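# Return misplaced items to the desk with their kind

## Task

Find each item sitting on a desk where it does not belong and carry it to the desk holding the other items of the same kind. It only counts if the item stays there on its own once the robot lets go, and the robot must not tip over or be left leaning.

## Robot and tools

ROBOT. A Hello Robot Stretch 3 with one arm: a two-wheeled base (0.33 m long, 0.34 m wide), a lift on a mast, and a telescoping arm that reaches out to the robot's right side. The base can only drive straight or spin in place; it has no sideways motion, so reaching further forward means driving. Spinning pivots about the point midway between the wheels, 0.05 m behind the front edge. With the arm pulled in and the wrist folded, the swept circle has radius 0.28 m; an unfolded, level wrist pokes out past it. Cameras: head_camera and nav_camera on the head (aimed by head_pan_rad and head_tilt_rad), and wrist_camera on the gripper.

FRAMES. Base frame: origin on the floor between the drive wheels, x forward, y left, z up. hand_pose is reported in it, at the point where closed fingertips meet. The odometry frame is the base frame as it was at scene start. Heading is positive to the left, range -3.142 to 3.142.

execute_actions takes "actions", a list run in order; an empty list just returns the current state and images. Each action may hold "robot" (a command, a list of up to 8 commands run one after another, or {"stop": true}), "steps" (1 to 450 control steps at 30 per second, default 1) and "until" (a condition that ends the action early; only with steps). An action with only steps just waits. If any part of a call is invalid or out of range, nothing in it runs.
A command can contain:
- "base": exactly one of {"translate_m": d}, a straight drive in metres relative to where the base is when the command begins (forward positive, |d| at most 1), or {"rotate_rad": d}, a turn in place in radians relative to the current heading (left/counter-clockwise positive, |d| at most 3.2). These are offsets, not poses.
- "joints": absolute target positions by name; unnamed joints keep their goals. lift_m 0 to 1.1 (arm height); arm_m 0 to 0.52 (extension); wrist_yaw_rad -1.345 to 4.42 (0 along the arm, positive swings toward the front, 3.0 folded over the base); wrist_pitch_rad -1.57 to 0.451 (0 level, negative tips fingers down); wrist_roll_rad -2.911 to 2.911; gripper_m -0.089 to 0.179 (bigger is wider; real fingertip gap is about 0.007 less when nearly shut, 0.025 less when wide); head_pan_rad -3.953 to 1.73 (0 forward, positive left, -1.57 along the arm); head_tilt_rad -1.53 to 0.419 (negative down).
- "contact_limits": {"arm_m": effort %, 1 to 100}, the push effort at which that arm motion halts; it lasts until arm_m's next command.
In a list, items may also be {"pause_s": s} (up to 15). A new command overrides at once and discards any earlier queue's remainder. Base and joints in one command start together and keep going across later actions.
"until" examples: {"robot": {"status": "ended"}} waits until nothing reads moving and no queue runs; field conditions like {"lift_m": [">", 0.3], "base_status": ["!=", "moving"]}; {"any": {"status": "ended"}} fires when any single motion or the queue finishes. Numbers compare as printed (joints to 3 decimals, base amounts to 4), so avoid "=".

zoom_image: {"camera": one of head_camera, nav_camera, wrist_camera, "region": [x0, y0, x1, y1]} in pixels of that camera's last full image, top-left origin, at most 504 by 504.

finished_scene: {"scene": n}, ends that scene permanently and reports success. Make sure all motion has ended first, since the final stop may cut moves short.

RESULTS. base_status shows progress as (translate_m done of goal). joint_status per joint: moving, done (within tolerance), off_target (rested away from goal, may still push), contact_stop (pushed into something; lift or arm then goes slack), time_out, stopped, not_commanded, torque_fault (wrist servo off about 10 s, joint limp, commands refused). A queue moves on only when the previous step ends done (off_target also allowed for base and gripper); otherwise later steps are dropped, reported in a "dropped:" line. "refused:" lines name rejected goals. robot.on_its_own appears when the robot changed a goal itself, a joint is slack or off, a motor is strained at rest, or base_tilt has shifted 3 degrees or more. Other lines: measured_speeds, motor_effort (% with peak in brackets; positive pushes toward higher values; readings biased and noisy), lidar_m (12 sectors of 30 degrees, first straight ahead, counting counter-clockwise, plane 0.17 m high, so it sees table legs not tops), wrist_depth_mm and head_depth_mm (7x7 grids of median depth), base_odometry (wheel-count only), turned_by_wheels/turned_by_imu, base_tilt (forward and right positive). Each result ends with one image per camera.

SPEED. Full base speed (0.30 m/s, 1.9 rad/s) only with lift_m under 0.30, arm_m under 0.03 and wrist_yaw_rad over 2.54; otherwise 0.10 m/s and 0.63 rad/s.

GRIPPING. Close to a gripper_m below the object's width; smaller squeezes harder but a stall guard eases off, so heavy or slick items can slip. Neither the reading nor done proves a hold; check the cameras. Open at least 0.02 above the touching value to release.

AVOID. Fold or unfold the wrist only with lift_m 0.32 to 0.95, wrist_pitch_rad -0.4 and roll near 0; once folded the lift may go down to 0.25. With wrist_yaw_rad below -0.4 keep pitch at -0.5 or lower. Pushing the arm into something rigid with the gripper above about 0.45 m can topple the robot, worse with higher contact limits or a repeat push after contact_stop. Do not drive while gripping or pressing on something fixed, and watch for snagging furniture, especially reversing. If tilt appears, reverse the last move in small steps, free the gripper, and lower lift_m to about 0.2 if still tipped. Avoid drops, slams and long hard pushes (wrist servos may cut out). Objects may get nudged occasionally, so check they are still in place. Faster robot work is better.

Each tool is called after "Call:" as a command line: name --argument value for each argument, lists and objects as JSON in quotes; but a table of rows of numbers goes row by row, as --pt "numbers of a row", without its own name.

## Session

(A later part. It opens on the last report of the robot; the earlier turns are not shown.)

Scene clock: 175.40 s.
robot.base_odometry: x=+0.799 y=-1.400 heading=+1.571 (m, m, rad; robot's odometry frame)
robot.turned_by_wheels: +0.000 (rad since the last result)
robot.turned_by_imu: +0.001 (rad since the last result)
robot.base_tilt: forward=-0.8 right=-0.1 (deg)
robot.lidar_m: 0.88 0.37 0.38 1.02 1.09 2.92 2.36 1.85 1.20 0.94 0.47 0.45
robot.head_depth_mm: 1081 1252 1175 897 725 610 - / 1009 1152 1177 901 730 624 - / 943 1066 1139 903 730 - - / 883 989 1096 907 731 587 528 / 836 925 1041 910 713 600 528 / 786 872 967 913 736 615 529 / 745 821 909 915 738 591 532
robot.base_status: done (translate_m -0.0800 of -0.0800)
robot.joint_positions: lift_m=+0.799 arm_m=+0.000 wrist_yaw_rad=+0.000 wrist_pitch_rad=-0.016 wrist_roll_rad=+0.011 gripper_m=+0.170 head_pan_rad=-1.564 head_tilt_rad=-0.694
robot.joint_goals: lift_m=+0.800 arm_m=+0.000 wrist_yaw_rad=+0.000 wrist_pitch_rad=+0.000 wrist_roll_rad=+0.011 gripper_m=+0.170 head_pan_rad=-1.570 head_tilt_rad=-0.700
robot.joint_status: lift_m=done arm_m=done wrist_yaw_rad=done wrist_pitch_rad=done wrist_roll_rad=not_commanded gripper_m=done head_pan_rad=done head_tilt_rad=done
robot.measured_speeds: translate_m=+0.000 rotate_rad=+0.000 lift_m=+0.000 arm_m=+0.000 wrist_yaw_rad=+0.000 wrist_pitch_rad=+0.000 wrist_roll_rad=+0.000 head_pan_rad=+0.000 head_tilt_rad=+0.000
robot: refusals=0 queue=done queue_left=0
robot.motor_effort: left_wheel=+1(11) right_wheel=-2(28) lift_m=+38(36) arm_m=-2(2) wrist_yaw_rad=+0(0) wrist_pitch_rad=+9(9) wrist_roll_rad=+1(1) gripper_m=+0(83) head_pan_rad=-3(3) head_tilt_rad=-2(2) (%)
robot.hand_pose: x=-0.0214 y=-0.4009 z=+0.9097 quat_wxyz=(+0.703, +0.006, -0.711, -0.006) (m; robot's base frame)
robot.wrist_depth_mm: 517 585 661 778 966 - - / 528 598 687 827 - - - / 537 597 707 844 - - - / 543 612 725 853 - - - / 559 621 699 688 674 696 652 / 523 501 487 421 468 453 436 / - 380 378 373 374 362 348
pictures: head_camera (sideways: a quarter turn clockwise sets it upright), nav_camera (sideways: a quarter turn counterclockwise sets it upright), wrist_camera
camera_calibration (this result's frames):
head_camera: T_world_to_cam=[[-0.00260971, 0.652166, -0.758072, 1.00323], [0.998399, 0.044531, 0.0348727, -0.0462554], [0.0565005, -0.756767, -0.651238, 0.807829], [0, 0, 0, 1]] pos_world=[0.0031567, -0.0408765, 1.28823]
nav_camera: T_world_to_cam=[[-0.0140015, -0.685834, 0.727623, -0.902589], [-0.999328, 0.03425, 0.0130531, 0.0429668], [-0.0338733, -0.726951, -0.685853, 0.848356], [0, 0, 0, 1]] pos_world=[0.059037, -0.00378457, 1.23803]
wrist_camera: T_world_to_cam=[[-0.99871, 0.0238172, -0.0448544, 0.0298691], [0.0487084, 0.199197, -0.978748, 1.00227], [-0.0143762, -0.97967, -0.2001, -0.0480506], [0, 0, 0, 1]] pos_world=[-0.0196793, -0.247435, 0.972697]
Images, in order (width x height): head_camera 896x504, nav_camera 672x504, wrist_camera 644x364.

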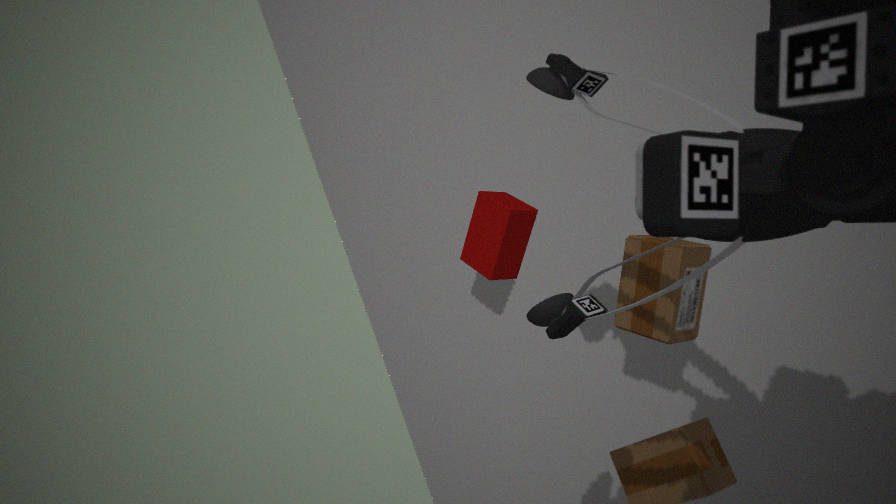

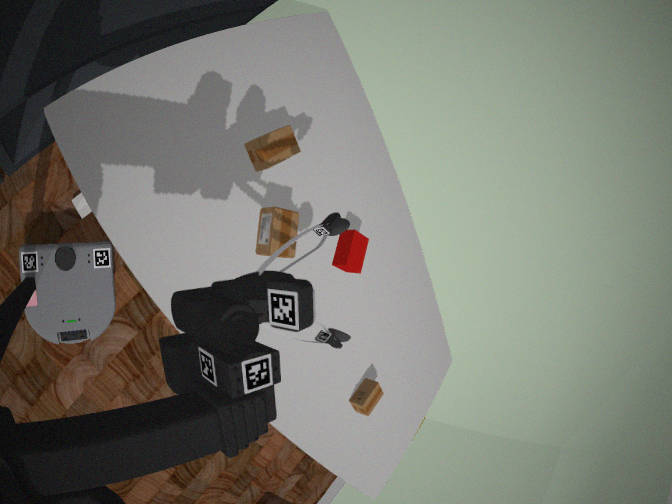

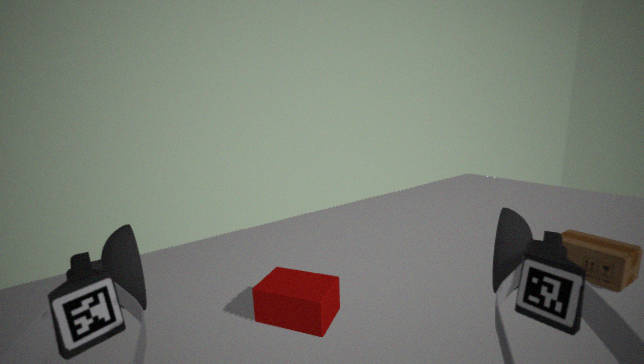

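Call:
execute_actions --actions '[{"robot":[{"joints":{"arm_m":0.26}},{"joints":{"lift_m":0.645}},{"joints":{"gripper_m":0.0}},{"joints":{"lift_m":0.8}},{"joints":{"arm_m":0.0}}],"steps":450,"until":{"robot":{"status":"ended"}}}]'

Scene clock: 185.93 s.
robot.base_odometry: x=+0.799 y=-1.400 heading=+1.571 (m, m, rad; robot's odometry frame)
robot.turned_by_wheels: +0.000 (rad since the last result)
robot.turned_by_imu: +0.001 (rad since the last result)
robot.base_tilt: forward=-0.7 right=-0.2 (deg)
robot.lidar_m: 0.88 0.37 0.38 1.02 1.09 2.94 2.35 1.84 1.21 0.94 0.47 0.45
robot.head_depth_mm: 1089 1234 1175 897 724 623 - / 1008 1146 1187 905 785 599 527 / 944 1062 1141 908 - 600 527 / 883 989 1092 907 716 601 529 / 834 925 1040 914 734 601 529 / 788 872 970 918 738 616 530 / 747 820 907 923 742 592 531
robot.base_status: done (translate_m -0.0800 of -0.0800)
robot.joint_positions: lift_m=+0.649 arm_m=+0.260 wrist_yaw_rad=+0.003 wrist_pitch_rad=+0.059 wrist_roll_rad=+0.032 gripper_m=+0.170 head_pan_rad=-1.564 head_tilt_rad=-0.694
robot.joint_goals: lift_m=+0.649 arm_m=+0.260 wrist_yaw_rad=+0.000 wrist_pitch_rad=+0.000 wrist_roll_rad=+0.032 gripper_m=+0.170 head_pan_rad=-1.570 head_tilt_rad=-0.700
robot.joint_status: lift_m=contact_stop arm_m=done wrist_yaw_rad=done wrist_pitch_rad=done wrist_roll_rad=not_commanded gripper_m=done head_pan_rad=done head_tilt_rad=done
robot.measured_speeds: translate_m=+0.000 rotate_rad=-0.002 lift_m=+0.004 arm_m=+0.000 wrist_yaw_rad=+0.000 wrist_pitch_rad=+0.048 wrist_roll_rad=-0.120 head_pan_rad=+0.000 head_tilt_rad=+0.000
robot: refusals=0 queue=dropped queue_left=0
robot.on_its_own: lift_m is slack since a contact_stop, until your next command for it (your +0.645 is given up)
robot.motor_effort: left_wheel=+1(3) right_wheel=-5(7) lift_m=+15(37) arm_m=+2(6) wrist_yaw_rad=-3(3) wrist_pitch_rad=-34(35) wrist_roll_rad=-8(19) gripper_m=-1(1) head_pan_rad=-3(3) head_tilt_rad=-2(1) (%)
robot.hand_pose: x=-0.0206 y=-0.6619 z=+0.7791 quat_wxyz=(+0.696, -0.019, -0.718, +0.022) (m; robot's base frame)
robot.wrist_depth_mm: 369 412 479 563 693 874 - / 369 413 484 569 698 942 - / 372 424 491 588 724 938 - / 377 418 497 567 676 652 587 / 380 412 412 381 365 370 327 / 308 267 152 141 242 234 228 / - 113 109 109 180 176 165
pictures: head_camera (sideways: a quarter turn clockwise sets it upright), nav_camera (sideways: a quarter turn counterclockwise sets it upright), wrist_camera
dropped: robot: command 1 of its queue: lift_m: contact_stop
camera_calibration (this result's frames):
head_camera: T_world_to_cam=[[-0.00260816, 0.652166, -0.758072, 1.00323], [0.998399, 0.0445286, 0.0348727, -0.0462554], [0.0564987, -0.756767, -0.651238, 0.80783], [0, 0, 0, 1]] pos_world=[0.00315661, -0.0408765, 1.28823]
nav_camera: T_world_to_cam=[[-0.0140031, -0.685834, 0.727623, -0.902589], [-0.999328, 0.0342524, 0.0130531, 0.0429668], [-0.0338751, -0.726951, -0.685853, 0.848357], [0, 0, 0, 1]] pos_world=[0.059037, -0.00378469, 1.23803]
wrist_camera: T_world_to_cam=[[-0.997634, 0.0159063, -0.0668872, 0.0430143], [0.0683555, 0.125082, -0.989789, 0.886258], [-0.00737754, -0.992019, -0.125873, -0.395723], [0, 0, 0, 1]] pos_world=[-0.0205876, -0.504104, 0.830274]
Images, in order (width x height): head_camera 896x504, nav_camera 672x504, wrist_camera 644x364.

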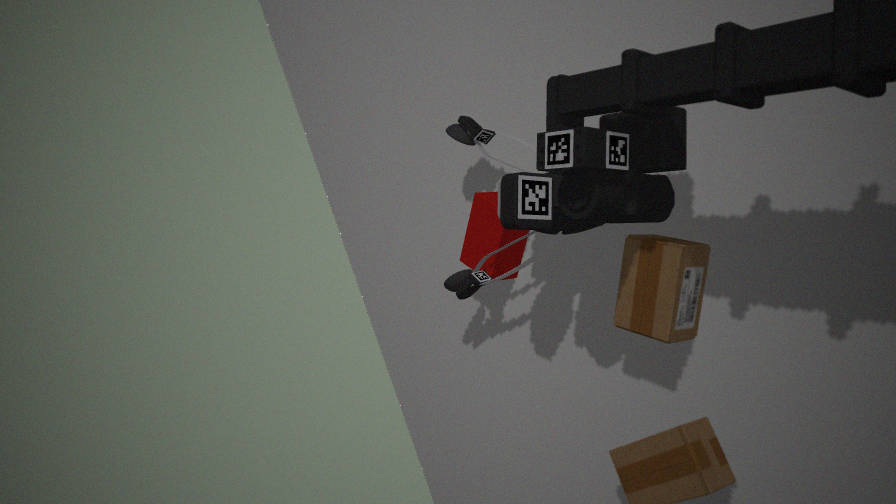

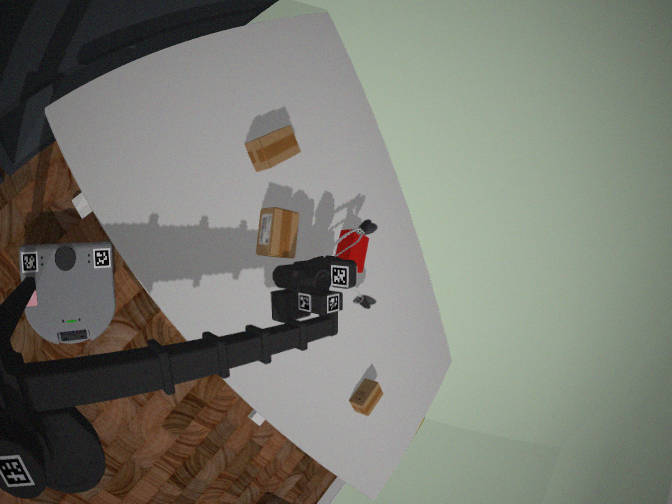

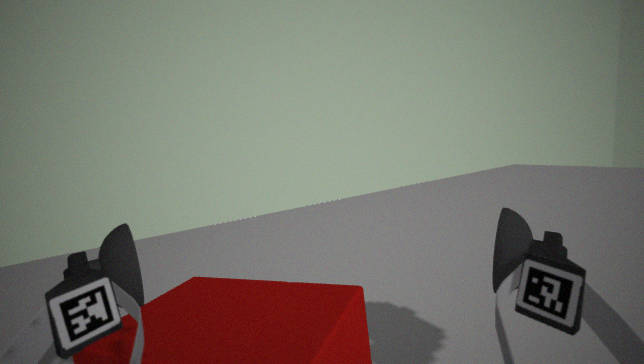

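Call:
execute_actions --actions '[{"robot":[{"joints":{"lift_m":0.72}},{"base":{"translate_m":0.055}},{"joints":{"lift_m":0.65}},{"joints":{"gripper_m":0.0}},{"joints":{"lift_m":0.8}},{"joints":{"arm_m":0.0}}],"steps":450,"until":{"robot":{"status":"ended"}}}]'

Scene clock: 192.77 s.
robot.base_odometry: x=+0.799 y=-1.345 heading=+1.571 (m, m, rad; robot's odometry frame)
robot.turned_by_wheels: +0.000 (rad since the last result)
robot.turned_by_imu: +0.004 (rad since the last result)
robot.base_tilt: forward=-1.0 right=-0.4 (deg)
robot.lidar_m: 0.83 0.33 0.33 1.02 1.03 2.97 2.41 1.90 1.23 0.91 0.41 0.42
robot.head_depth_mm: 1047 1203 1185 905 748 632 - / 974 1109 1177 905 - 601 528 / 911 1031 1126 939 - 601 529 / 861 955 1064 948 720 599 531 / 807 892 1004 921 739 619 532 / 764 843 941 923 743 592 532 / 725 790 876 927 745 621 534
robot.base_status: done (translate_m +0.0550 of +0.0550)
robot.joint_positions: lift_m=+0.684 arm_m=+0.260 wrist_yaw_rad=+0.001 wrist_pitch_rad=+0.004 wrist_roll_rad=+0.019 gripper_m=+0.170 head_pan_rad=-1.564 head_tilt_rad=-0.694
robot.joint_goals: lift_m=+0.683 arm_m=+0.260 wrist_yaw_rad=+0.000 wrist_pitch_rad=+0.000 wrist_roll_rad=+0.019 gripper_m=+0.170 head_pan_rad=-1.570 head_tilt_rad=-0.700
robot.joint_status: lift_m=contact_stop arm_m=done wrist_yaw_rad=done wrist_pitch_rad=done wrist_roll_rad=not_commanded gripper_m=done head_pan_rad=done head_tilt_rad=done
robot.measured_speeds: translate_m=+0.000 rotate_rad=-0.002 lift_m=+0.014 arm_m=+0.006 wrist_yaw_rad=-0.030 wrist_pitch_rad=+0.192 wrist_roll_rad=+0.000 head_pan_rad=+0.000 head_tilt_rad=+0.000
robot: refusals=0 queue=dropped queue_left=0
robot.on_its_own: lift_m is slack since a contact_stop, until your next command for it (your +0.650 is given up)
robot.motor_effort: left_wheel=-3(5) right_wheel=+0(5) lift_m=-6(39) arm_m=-6(5) wrist_yaw_rad=+0(3) wrist_pitch_rad=-9(34) wrist_roll_rad=-3(15) gripper_m=+0(1) head_pan_rad=-3(3) head_tilt_rad=-2(1) (%)
robot.hand_pose: x=-0.0212 y=-0.6617 z=+0.7993 quat_wxyz=(+0.701, -0.001, -0.713, +0.001) (m; robot's base frame)
robot.wrist_depth_mm: 340 383 441 519 625 805 - / 342 390 450 538 652 854 - / 348 394 455 546 670 885 - / 358 407 471 554 641 699 639 / 359 408 443 430 412 425 380 / 329 311 303 294 286 279 277 / - 233 228 154 151 215 203
pictures: head_camera (sideways: a quarter turn clockwise sets it upright), nav_camera (sideways: a quarter turn counterclockwise sets it upright), wrist_camera
dropped: robot: command 2 of its queue: lift_m: contact_stop
camera_calibration (this result's frames):
head_camera: T_world_to_cam=[[-0.00261144, 0.652192, -0.75805, 1.00321], [0.998399, 0.0445322, 0.034874, -0.046257], [0.0565021, -0.756745, -0.651264, 0.807863], [0, 0, 0, 1]] pos_world=[0.0031568, -0.0408761, 1.28822]
nav_camera: T_world_to_cam=[[-0.0139997, -0.685859, 0.7276, -0.902559], [-0.999328, 0.0342471, 0.0130545, 0.042965], [-0.0338718, -0.726928, -0.685878, 0.848389], [0, 0, 0, 1]] pos_world=[0.059037, -0.00378227, 1.23803]
wrist_camera: T_world_to_cam=[[-0.998354, 0.021938, -0.0529986, 0.036643], [0.0560831, 0.179495, -0.982159, 0.935961], [-0.0120336, -0.983514, -0.18043, -0.343865], [0, 0, 0, 1]] pos_world=[-0.0200469, -0.507001, 0.859161]
Images, in order (width x height): head_camera 896x504, nav_camera 672x504, wrist_camera 644x364.

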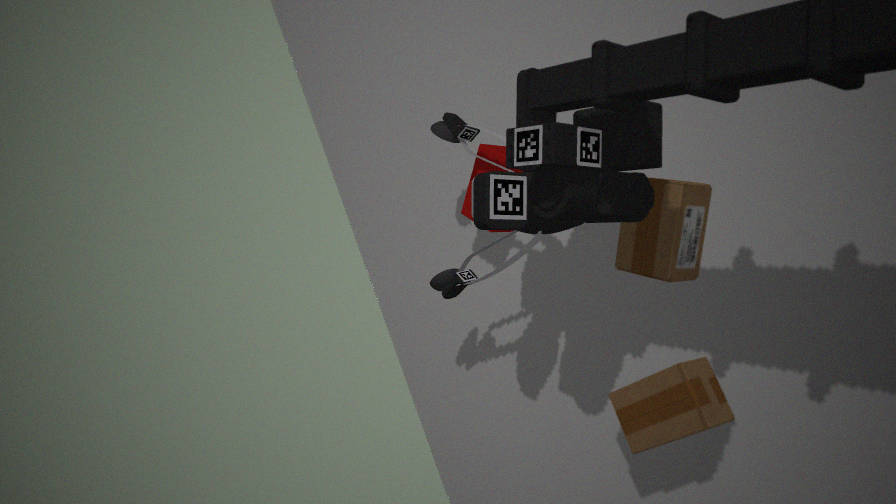

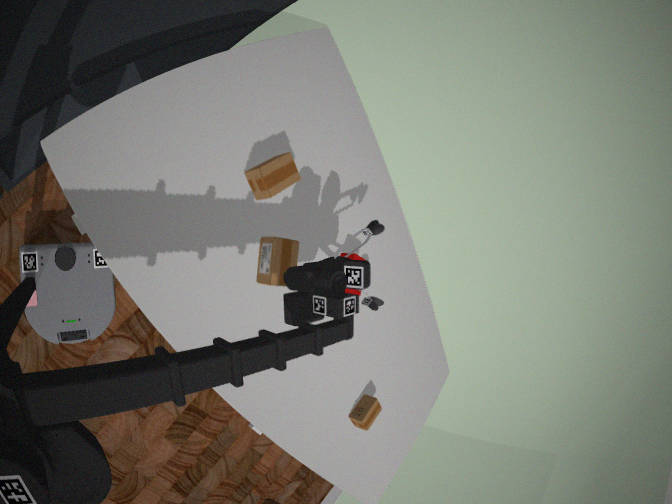

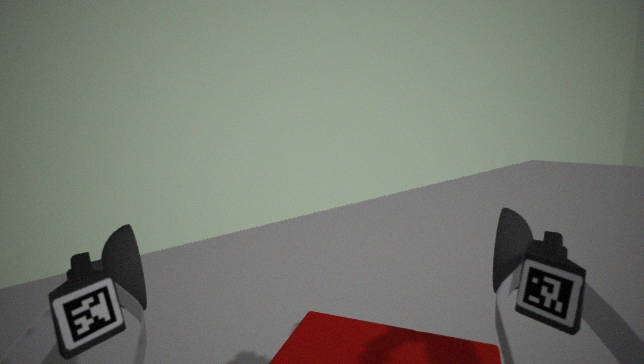

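Call:
execute_actions --actions '[{"robot":[{"joints":{"lift_m":0.72}},{"base":{"translate_m":-0.025},"joints":{"arm_m":0.2}},{"joints":{"lift_m":0.65}}],"steps":450,"until":{"robot":{"status":"ended"}}}]'

Scene clock: 198.10 s.
robot.base_odometry: x=+0.799 y=-1.370 heading=+1.571 (m, m, rad; robot's odometry frame)
robot.turned_by_wheels: +0.000 (rad since the last result)
robot.turned_by_imu: -0.006 (rad since the last result)
robot.base_tilt: forward=-0.9 right=-0.4 (deg)
robot.lidar_m: 0.86 0.35 0.36 1.03 1.02 2.95 2.38 1.87 1.22 0.92 0.43 0.43
robot.head_depth_mm: 1067 1234 1184 903 746 - - / 997 1131 1189 910 774 - 526 / 932 1048 1139 909 - 585 526 / 871 977 1084 913 717 587 529 / 823 909 1023 919 739 604 530 / 776 856 953 921 741 597 533 / 737 805 894 922 742 593 534
robot.base_status: done (translate_m -0.0250 of -0.0250)
robot.joint_positions: lift_m=+0.700 arm_m=+0.200 wrist_yaw_rad=+0.000 wrist_pitch_rad=+0.021 wrist_roll_rad=+0.026 gripper_m=+0.170 head_pan_rad=-1.564 head_tilt_rad=-0.695
robot.joint_goals: lift_m=+0.700 arm_m=+0.200 wrist_yaw_rad=+0.000 wrist_pitch_rad=+0.000 wrist_roll_rad=+0.026 gripper_m=+0.170 head_pan_rad=-1.570 head_tilt_rad=-0.700
robot.joint_status: lift_m=contact_stop arm_m=done wrist_yaw_rad=done wrist_pitch_rad=done wrist_roll_rad=not_commanded gripper_m=done head_pan_rad=done head_tilt_rad=done
robot.measured_speeds: translate_m=+0.000 rotate_rad=+0.000 lift_m=-0.003 arm_m=+0.000 wrist_yaw_rad=+0.010 wrist_pitch_rad=+0.264 wrist_roll_rad=+0.120 head_pan_rad=+0.000 head_tilt_rad=+0.000
robot: refusals=0 queue=dropped queue_left=0
robot.on_its_own: lift_m is slack since a contact_stop, until your next command for it (your +0.650 is given up)
robot.motor_effort: left_wheel=-2(6) right_wheel=-1(9) lift_m=+11(39) arm_m=+0(3) wrist_yaw_rad=+0(2) wrist_pitch_rad=-20(20) wrist_roll_rad=-10(9) gripper_m=+1(0) head_pan_rad=-3(3) head_tilt_rad=-1(2) (%)
robot.hand_pose: x=-0.0215 y=-0.6016 z=+0.8197 quat_wxyz=(+0.698, -0.007, -0.716, +0.007) (m; robot's base frame)
robot.wrist_depth_mm: 389 433 503 606 754 948 - / 397 445 514 611 754 966 - / 402 449 518 632 779 - - / 407 462 536 634 735 786 711 / 408 465 509 486 462 472 428 / 369 353 343 329 317 296 307 / - 260 204 179 222 238 224
pictures: head_camera (sideways: a quarter turn clockwise sets it upright), nav_camera (sideways: a quarter turn counterclockwise sets it upright), wrist_camera
camera_calibration (this result's frames):
head_camera: T_world_to_cam=[[-0.00261621, 0.652362, -0.757903, 1.00301], [0.998399, 0.0445299, 0.0348826, -0.0462681], [0.0565054, -0.756598, -0.651434, 0.808085], [0, 0, 0, 1]] pos_world=[0.00315701, -0.040873, 1.28822]
nav_camera: T_world_to_cam=[[-0.0139948, -0.686023, 0.727445, -0.902358], [-0.999328, 0.0342386, 0.0130637, 0.0429531], [-0.0338687, -0.726774, -0.686041, 0.848601], [0, 0, 0, 1]] pos_world=[0.059037, -0.0037676, 1.23803]
wrist_camera: T_world_to_cam=[[-0.997947, 0.0221153, -0.0601032, 0.0420365], [0.0629121, 0.162952, -0.984626, 0.937456], [-0.0119813, -0.986386, -0.164009, -0.296226], [0, 0, 0, 1]] pos_world=[-0.0205762, -0.445884, 0.876986]
Images, in order (width x height): head_camera 896x504, nav_camera 672x504, wrist_camera 644x364.

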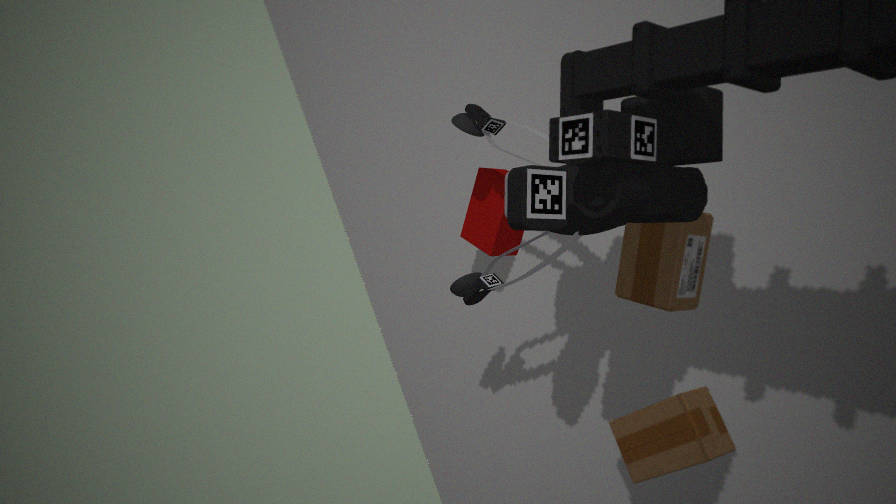

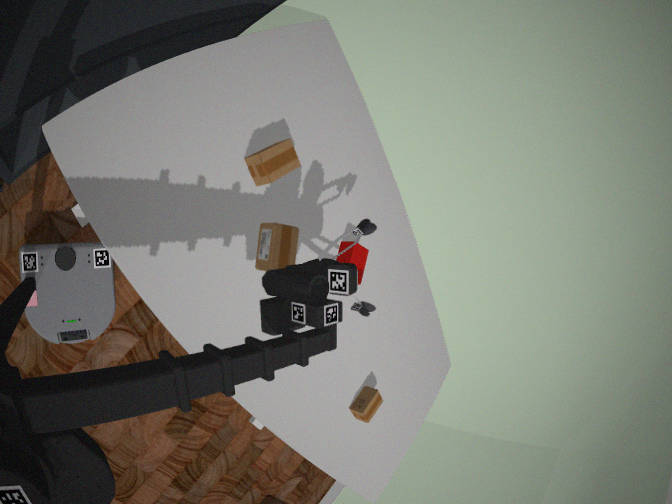

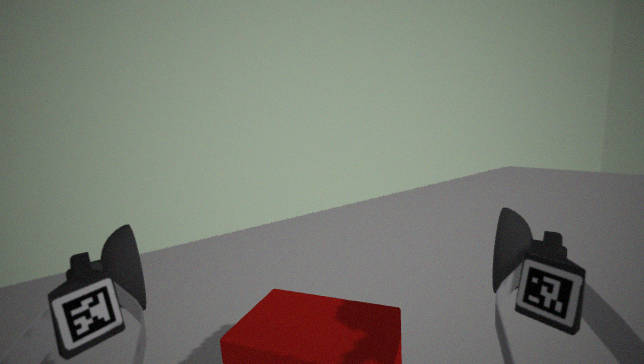

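Call:
execute_actions --actions '[{"robot":[{"joints":{"lift_m":0.9}},{"joints":{"arm_m":0.26,"wrist_pitch_rad":-0.7}},{"joints":{"lift_m":0.8}}],"steps":450,"until":{"robot":{"status":"ended"}}}]'

Scene clock: 206.90 s.
robot.base_odometry: x=+0.799 y=-1.370 heading=+1.571 (m, m, rad; robot's odometry frame)
robot.turned_by_wheels: +0.000 (rad since the last result)
robot.turned_by_imu: -0.001 (rad since the last result)
robot.base_tilt: forward=-0.8 right=-0.1 (deg)
robot.lidar_m: 0.86 0.35 0.35 1.03 1.03 2.95 2.38 1.87 1.22 0.93 0.43 0.43
robot.head_depth_mm: 1062 1227 1175 939 - 602 513 / 993 1131 1182 - 710 610 526 / 926 1038 1134 - 692 611 527 / 868 970 1076 911 714 588 529 / 819 904 1025 912 735 600 529 / 771 852 948 910 738 593 531 / 729 804 888 916 739 592 532
robot.base_status: done (translate_m -0.0250 of -0.0250)
robot.joint_positions: lift_m=+0.801 arm_m=+0.260 wrist_yaw_rad=+0.001 wrist_pitch_rad=-0.710 wrist_roll_rad=+0.019 gripper_m=+0.170 head_pan_rad=-1.564 head_tilt_rad=-0.695
robot.joint_goals: lift_m=+0.800 arm_m=+0.260 wrist_yaw_rad=+0.000 wrist_pitch_rad=-0.700 wrist_roll_rad=+0.019 gripper_m=+0.170 head_pan_rad=-1.570 head_tilt_rad=-0.700
robot.joint_status: lift_m=done arm_m=done wrist_yaw_rad=done wrist_pitch_rad=done wrist_roll_rad=not_commanded gripper_m=done head_pan_rad=done head_tilt_rad=done
robot.measured_speeds: translate_m=+0.000 rotate_rad=+0.000 lift_m=+0.000 arm_m=+0.000 wrist_yaw_rad=+0.000 wrist_pitch_rad=+0.000 wrist_roll_rad=+0.000 head_pan_rad=+0.000 head_tilt_rad=+0.000
robot: refusals=0 queue=done queue_left=0
robot.motor_effort: left_wheel=+2(11) right_wheel=-3(10) lift_m=+12(39) arm_m=+2(6) wrist_yaw_rad=-1(1) wrist_pitch_rad=+5(18) wrist_roll_rad=-4(10) gripper_m=+0(0) head_pan_rad=-3(3) head_tilt_rad=-2(2) (%)
robot.hand_pose: x=-0.0214 y=-0.5833 z=+0.7541 quat_wxyz=(+0.657, +0.244, -0.669, -0.248) (m; robot's base frame)
robot.wrist_depth_mm: 355 364 358 352 351 346 344 / 307 303 304 298 296 291 288 / 264 260 254 255 256 256 252 / 232 229 175 169 221 225 222 / 206 205 196 159 200 203 199 / 185 184 184 183 182 177 182 / - 169 167 165 165 164 162
pictures: head_camera (sideways: a quarter turn clockwise sets it upright), nav_camera (sideways: a quarter turn counterclockwise sets it upright), wrist_camera
camera_calibration (this result's frames):
head_camera: T_world_to_cam=[[-0.00261679, 0.652485, -0.757797, 1.00288], [0.998399, 0.0445239, 0.0348887, -0.0462761], [0.0565045, -0.756493, -0.651556, 0.808244], [0, 0, 0, 1]] pos_world=[0.00315698, -0.0408708, 1.28821]
nav_camera: T_world_to_cam=[[-0.0139942, -0.686141, 0.727334, -0.902213], [-0.999328, 0.0342369, 0.0130703, 0.0429445], [-0.0338697, -0.726663, -0.686159, 0.848754], [0, 0, 0, 1]] pos_world=[0.0590369, -0.0037573, 1.23803]
wrist_camera: T_world_to_cam=[[-0.998359, 0.0516175, -0.0247985, 0.0283441], [0.0557816, 0.778636, -0.624992, 0.95762], [-0.0129515, -0.625349, -0.780237, 0.386313], [0, 0, 0, 1]] pos_world=[-0.0201166, -0.50552, 0.900623]
Images, in order (width x height): head_camera 896x504, nav_camera 672x504, wrist_camera 644x364.

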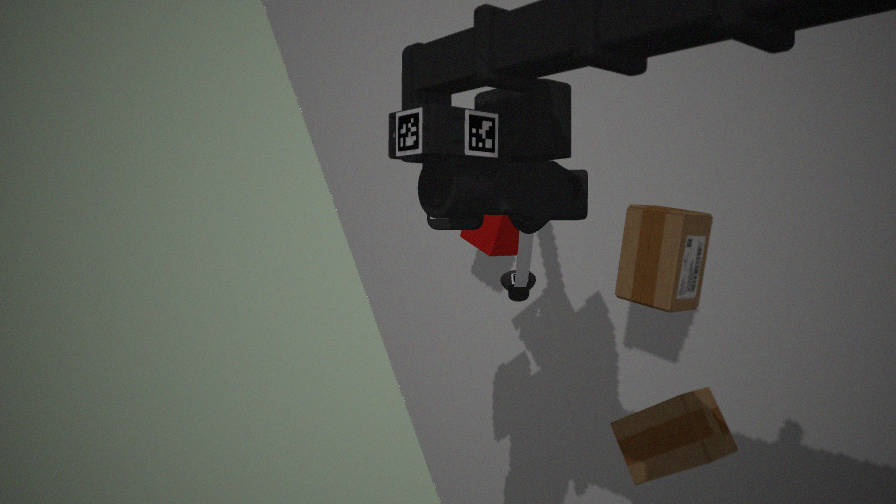

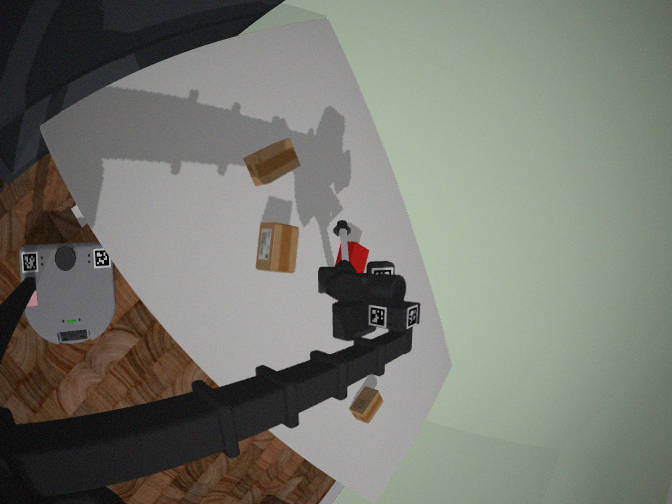

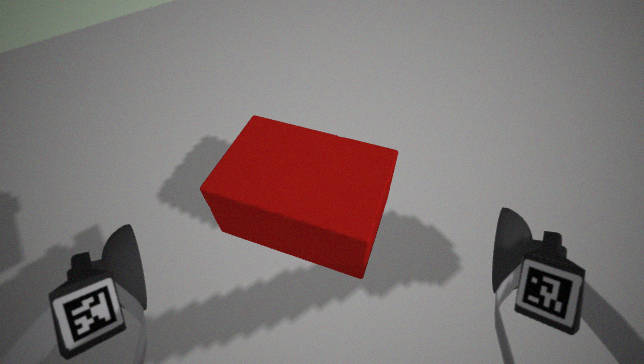

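Extend a bit more and grip.

Call:
execute_actions --actions '[{"robot":[{"joints":{"arm_m":0.31,"lift_m":0.805}},{"joints":{"gripper_m":0.0}},{"joints":{"lift_m":0.97}},{"joints":{"arm_m":0.0}}],"steps":450,"until":{"robot":{"status":"ended"}}}]'

Scene clock: 219.07 s.
robot.base_odometry: x=+0.799 y=-1.370 heading=+1.571 (m, m, rad; robot's odometry frame)
robot.turned_by_wheels: +0.000 (rad since the last result)
robot.turned_by_imu: +0.000 (rad since the last result)
robot.base_tilt: forward=-0.8 right=-0.1 (deg)
robot.lidar_m: 0.86 0.35 0.35 1.03 1.02 2.96 2.38 1.87 1.22 0.93 0.43 0.43
robot.head_depth_mm: 1065 1222 1174 927 - - - / 993 1130 1183 931 - - - / 924 1046 1129 938 - - - / 870 968 1079 907 733 588 528 / 818 907 1022 910 734 601 528 / 770 852 948 909 736 592 530 / 732 804 892 914 738 591 530
robot.base_status: done (translate_m -0.0250 of -0.0250)
robot.joint_positions: lift_m=+0.969 arm_m=+0.000 wrist_yaw_rad=+0.001 wrist_pitch_rad=-0.713 wrist_roll_rad=+0.017 gripper_m=+0.028 head_pan_rad=-1.564 head_tilt_rad=-0.695
robot.joint_goals: lift_m=+0.970 arm_m=+0.000 wrist_yaw_rad=+0.000 wrist_pitch_rad=-0.700 wrist_roll_rad=+0.017 gripper_m=+0.027 head_pan_rad=-1.570 head_tilt_rad=-0.700
robot.joint_status: lift_m=done arm_m=done wrist_yaw_rad=done wrist_pitch_rad=done wrist_roll_rad=not_commanded gripper_m=done head_pan_rad=done head_tilt_rad=done
robot.measured_speeds: translate_m=+0.000 rotate_rad=+0.000 lift_m=+0.000 arm_m=+0.000 wrist_yaw_rad=+0.000 wrist_pitch_rad=+0.000 wrist_roll_rad=+0.000 head_pan_rad=+0.000 head_tilt_rad=+0.000
robot: refusals=0 queue=done queue_left=0
robot.on_its_own: gripper_m is held at +0.027, not at your +0.000, by its stall guard, which is still easing
robot.motor_effort: left_wheel=+2(1) right_wheel=-4(3) lift_m=+38(38) arm_m=-3(2) wrist_yaw_rad=-1(1) wrist_pitch_rad=+7(7) wrist_roll_rad=-2(4) gripper_m=-24(100) head_pan_rad=-3(3) head_tilt_rad=-2(2) (%)
robot.hand_pose: x=-0.0214 y=-0.3233 z=+0.9222 quat_wxyz=(+0.657, +0.245, -0.668, -0.249) (m; robot's base frame)
robot.wrist_depth_mm: 531 599 672 683 689 668 655 / 574 595 579 582 578 574 515 / 512 510 497 499 491 491 486 / 451 444 439 440 442 433 427 / 401 399 158 154 155 390 385 / 347 315 140 138 139 358 349 / 322 317 312 131 130 318 326
pictures: head_camera (sideways: a quarter turn clockwise sets it upright), nav_camera (sideways: a quarter turn counterclockwise sets it upright), wrist_camera
camera_calibration (this result's frames):
head_camera: T_world_to_cam=[[-0.00261687, 0.652485, -0.757797, 1.00288], [0.998399, 0.044524, 0.0348887, -0.0462761], [0.0565045, -0.756493, -0.651556, 0.808244], [0, 0, 0, 1]] pos_world=[0.00315698, -0.0408708, 1.28821]
nav_camera: T_world_to_cam=[[-0.0139941, -0.686141, 0.727334, -0.902213], [-0.999328, 0.0342367, 0.0130703, 0.0429445], [-0.0338696, -0.726663, -0.686159, 0.848754], [0, 0, 0, 1]] pos_world=[0.0590369, -0.0037573, 1.23803]
wrist_camera: T_world_to_cam=[[-0.998437, 0.0507081, -0.023516, 0.0176161], [0.0543074, 0.780468, -0.622832, 0.858857], [-0.0132292, -0.623136, -0.782002, 0.682403], [0, 0, 0, 1]] pos_world=[-0.0200261, -0.245975, 1.06898]
Images, in order (width x height): head_camera 896x504, nav_camera 672x504, wrist_camera 644x364.

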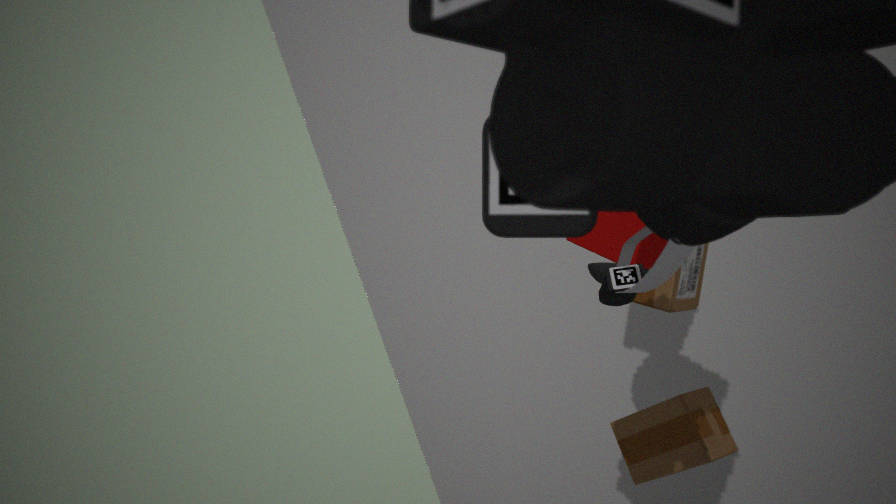

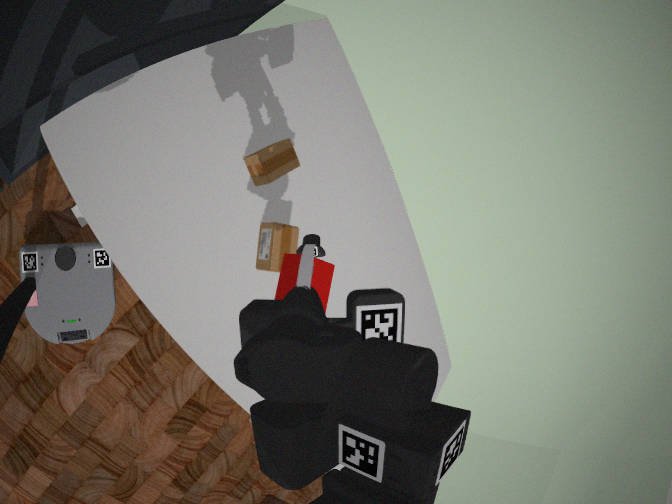

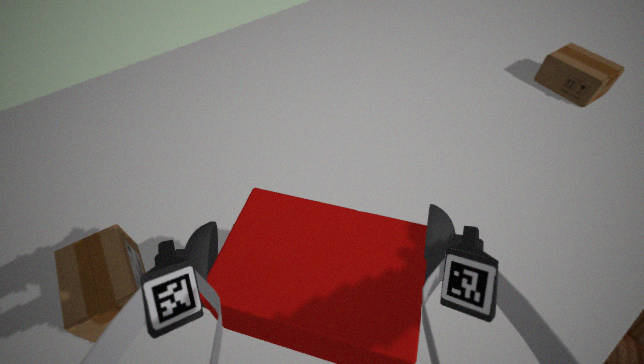

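Call:
execute_actions --actions '[{"robot":[{"base":{"rotate_rad":2.88}},{"base":{"translate_m":1.0}},{"base":{"translate_m":0.4}},{"base":{"rotate_rad":2.356}}],"steps":450,"until":{"robot":{"status":"ended"}}},{"steps":450,"until":{"robot":{"status":"ended"}}}]'

Scene clock: 251.40 s.
robot.base_odometry: x=+0.437 y=-2.722 heading=+0.523 (m, m, rad; robot's odometry frame)
robot.turned_by_wheels: +5.235 (rad since the last result)
robot.turned_by_imu: +2.230 (rad since the last result)
robot.base_tilt: forward=-0.7 right=-0.1 (deg)
robot.lidar_m: 1.91 2.00 2.01 1.87 2.18 1.86 1.41 0.92 0.77 0.29 0.78 0.96
robot.head_depth_mm: 610 680 614 487 - - - / 614 688 617 480 - - - / - - 291 323 - - - / 445 414 379 394 420 511 649 / - - 292 328 396 782 704 / 638 706 617 480 409 819 721 / 631 710 635 481 411 821 734
robot.base_status: done (rotate_rad +2.3555 of +2.3560)
robot.joint_positions: lift_m=+0.969 arm_m=+0.000 wrist_yaw_rad=-0.494 wrist_pitch_rad=-0.729 wrist_roll_rad=+0.009 gripper_m=+0.043 head_pan_rad=-1.565 head_tilt_rad=-0.695
robot.joint_goals: lift_m=+0.970 arm_m=+0.000 wrist_yaw_rad=-0.460 wrist_pitch_rad=-0.700 wrist_roll_rad=+0.009 gripper_m=+0.042 head_pan_rad=-1.570 head_tilt_rad=-0.700
robot.joint_status: lift_m=done arm_m=done wrist_yaw_rad=done wrist_pitch_rad=done wrist_roll_rad=not_commanded gripper_m=done head_pan_rad=done head_tilt_rad=done
robot.measured_speeds: translate_m=+0.000 rotate_rad=+0.000 lift_m=+0.000 arm_m=+0.000 wrist_yaw_rad=+0.000 wrist_pitch_rad=+0.000 wrist_roll_rad=+0.000 head_pan_rad=+0.000 head_tilt_rad=+0.000
robot: refusals=0 queue=done queue_left=0
robot.on_its_own: wrist_yaw_rad is held at -0.460, not at your +0.000, by its stall guard, which is still easing; gripper_m is held at +0.042, not at your +0.000, by its stall guard, which is not easing now; right_wheel is at rest, and its effort (+20) is outside its rest range (-18 to +18)
robot.motor_effort: left_wheel=-5(47) right_wheel=+20(75) lift_m=+35(38) arm_m=+1(3) wrist_yaw_rad=+33(75) wrist_pitch_rad=+16(17) wrist_roll_rad=+2(3) gripper_m=-25(29) head_pan_rad=-3(3) head_tilt_rad=-2(2) (%)
robot.hand_pose: x=-0.1046 y=-0.2989 z=+0.9195 quat_wxyz=(+0.576, +0.081, -0.704, -0.407) (m; robot's base frame)
robot.wrist_depth_mm: 148 147 146 145 145 144 145 / 125 125 124 124 124 127 162 / 108 109 108 108 113 703 720 / 96 96 96 108 640 664 660 / - 88 104 150 151 603 - / 88 98 140 139 137 - - / 103 120 219 139 127 966 -
pictures: head_camera (sideways: a quarter turn clockwise sets it upright), nav_camera (sideways: a quarter turn counterclockwise sets it upright), wrist_camera
camera_calibration (this result's frames):
head_camera: T_world_to_cam=[[-0.00210883, 0.65292, -0.757424, 1.00239], [0.998434, 0.0437228, 0.0349104, -0.0463046], [0.0559104, -0.756164, -0.65199, 0.808811], [0, 0, 0, 1]] pos_world=[0.00312496, -0.0408606, 1.28818]
nav_camera: T_world_to_cam=[[-0.0145286, -0.686546, 0.726941, -0.901698], [-0.999301, 0.0350112, 0.0130937, 0.0429139], [-0.0344405, -0.726243, -0.686575, 0.849298], [0, 0, 0, 1]] pos_world=[0.0590337, -0.00376214, 1.23803]
wrist_camera: T_world_to_cam=[[-0.857272, 0.514603, -0.0163891, 0.0800977], [0.416098, 0.673724, -0.610704, 0.837427], [-0.303228, -0.530359, -0.79169, 0.700736], [0, 0, 0, 1]] pos_world=[-0.0673034, -0.233772, 1.0675]
Images, in order (width x height): head_camera 896x504, nav_camera 672x504, wrist_camera 644x364.

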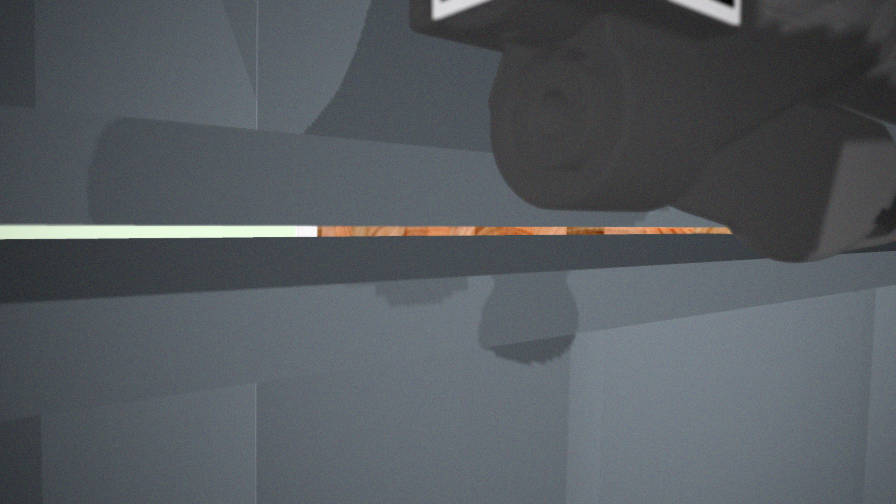

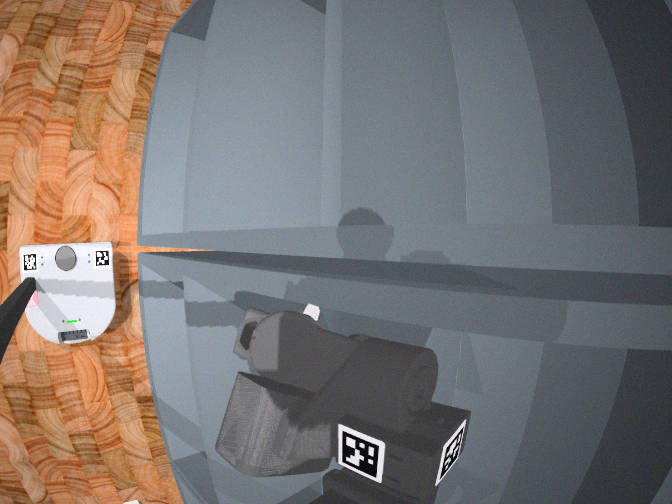

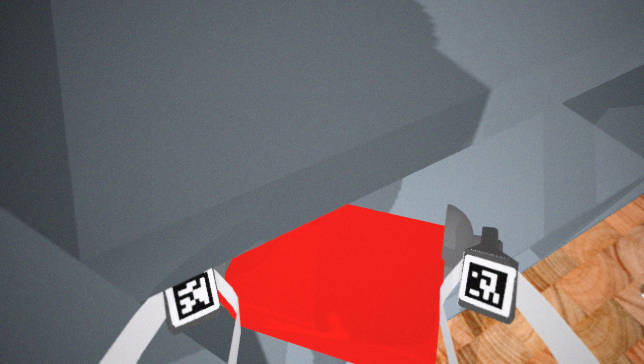

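Call:
execute_actions --actions '[{"robot":[{"base":{"rotate_rad":-0.15}},{"joints":{"wrist_yaw_rad":1.5,"head_pan_rad":0.0,"head_tilt_rad":-0.5}},{"base":{"rotate_rad":0.6}},{"base":{"translate_m":0.5}}],"steps":450,"until":{"robot":{"status":"ended"}}}]'

Scene clock: 262.57 s.
robot.base_odometry: x=+0.437 y=-2.722 heading=+0.373 (m, m, rad; robot's odometry frame)
robot.turned_by_wheels: -0.150 (rad since the last result)
robot.turned_by_imu: -1.162 (rad since the last result)
robot.base_tilt: forward=-0.7 right=+0.0 (deg)
robot.lidar_m: 0.67 0.86 0.84 1.84 2.06 2.37 1.97 2.00 1.52 0.99 0.22 0.21
robot.head_depth_mm: 519 560 605 631 476 376 311 / 543 587 636 647 477 377 312 / 568 615 670 649 479 378 312 / 593 646 707 652 479 378 320 / 626 683 750 653 481 379 333 / 658 723 800 658 481 380 724 / 694 767 843 657 481 380 763
robot.base_status: done (rotate_rad -0.1503 of -0.1500)
robot.joint_positions: lift_m=+0.969 arm_m=+0.001 wrist_yaw_rad=+0.824 wrist_pitch_rad=-0.687 wrist_roll_rad=+0.011 gripper_m=+0.043 head_pan_rad=-0.007 head_tilt_rad=-0.506
robot.joint_goals: lift_m=+0.970 arm_m=+0.000 wrist_yaw_rad=+0.867 wrist_pitch_rad=-0.700 wrist_roll_rad=+0.011 gripper_m=+0.042 head_pan_rad=+0.000 head_tilt_rad=-0.500
robot.joint_status: lift_m=done arm_m=done wrist_yaw_rad=time_out wrist_pitch_rad=done wrist_roll_rad=not_commanded gripper_m=done head_pan_rad=done head_tilt_rad=done
robot.measured_speeds: translate_m=+0.000 rotate_rad=-0.001 lift_m=+0.000 arm_m=+0.000 wrist_yaw_rad=+0.000 wrist_pitch_rad=+0.000 wrist_roll_rad=+0.000 head_pan_rad=+0.000 head_tilt_rad=+0.000
robot: refusals=0 queue=dropped queue_left=0
robot.on_its_own: wrist_yaw_rad is held at +0.867, not at your +1.500, since a time_out; gripper_m is held at +0.042, not at your +0.000, by its stall guard, which is not easing now
robot.motor_effort: left_wheel=-2(27) right_wheel=+10(44) lift_m=+35(36) arm_m=-7(9) wrist_yaw_rad=+42(100) wrist_pitch_rad=-7(19) wrist_roll_rad=+1(2) gripper_m=-25(31) head_pan_rad=+3(40) head_tilt_rad=+3(19) (%)
robot.hand_pose: x=+0.1126 y=-0.2699 z=+0.9269 quat_wxyz=(+0.703, +0.485, -0.518, +0.045) (m; robot's base frame)
robot.wrist_depth_mm: 113 164 169 168 167 166 165 / 106 138 140 139 139 139 137 / 97 120 119 119 119 124 142 / 89 104 104 109 124 648 677 / 88 97 109 146 152 619 609 / 104 112 140 139 137 - 815 / 132 143 204 140 127 906 977
pictures: head_camera (sideways: a quarter turn clockwise sets it upright), nav_camera (sideways: a quarter turn counterclockwise sets it upright), wrist_camera
dropped: robot: command 1 of its queue: wrist_yaw_rad: time_out
camera_calibration (this result's frames):
head_camera: T_world_to_cam=[[-0.498721, 0.00520961, -0.866747, 1.14794], [-0.036754, 0.998955, 0.0271523, -0.0298974], [0.865983, 0.0453979, -0.498008, 0.603545], [0, 0, 0, 1]] pos_world=[0.0487449, -0.00351386, 1.29636]
nav_camera: T_world_to_cam=[[0.537266, -0.0223149, 0.843118, -1.05651], [-0.0496104, -0.998755, 0.00517934, 0.0474221], [0.841953, -0.0446101, -0.537704, 0.65029], [0, 0, 0, 1]] pos_world=[0.0224635, 0.0527967, 1.24018]
wrist_camera: T_world_to_cam=[[-0.713003, -0.70088, -0.019858, -0.0895808], [-0.527829, 0.555171, -0.642792, 0.836069], [0.461545, -0.447831, -0.765784, 0.699985], [0, 0, 0, 1]] pos_world=[0.0543558, -0.213472, 1.07168]
Images, in order (width x height): head_camera 896x504, nav_camera 672x504, wrist_camera 644x364.

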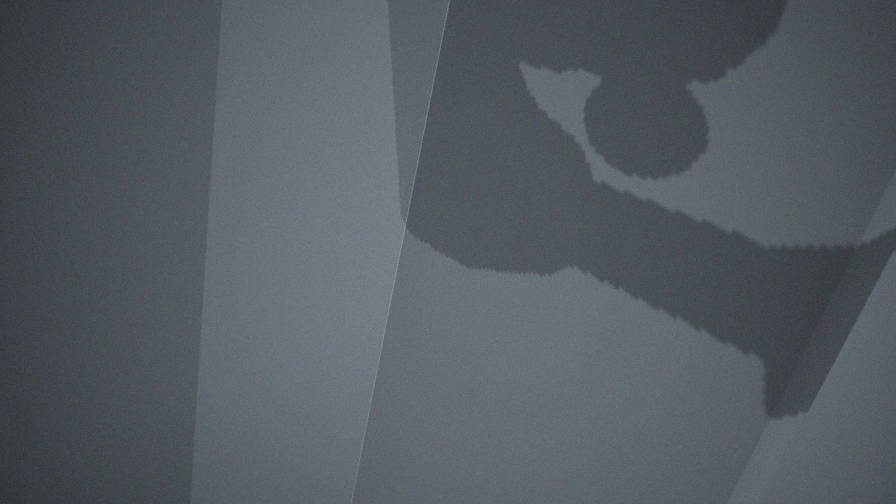

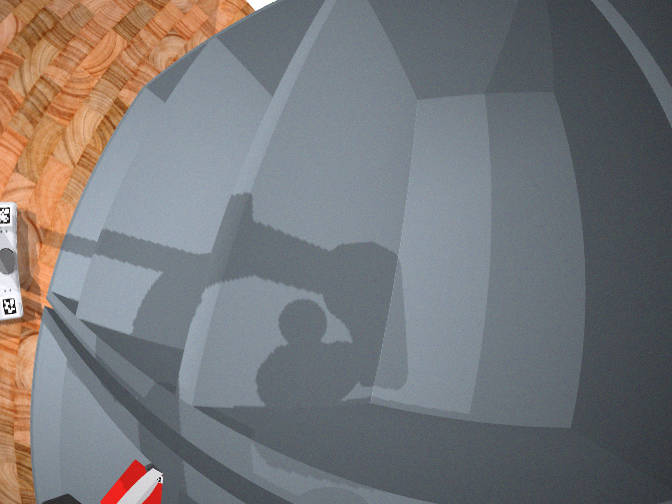

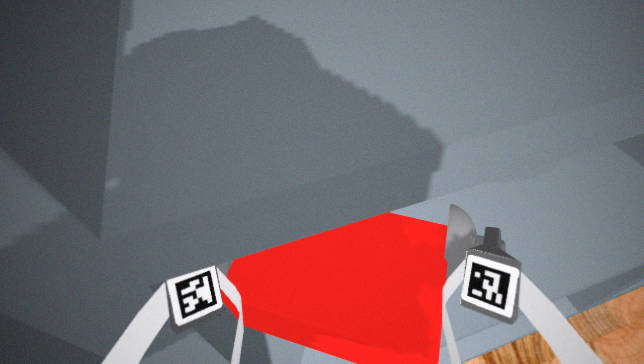

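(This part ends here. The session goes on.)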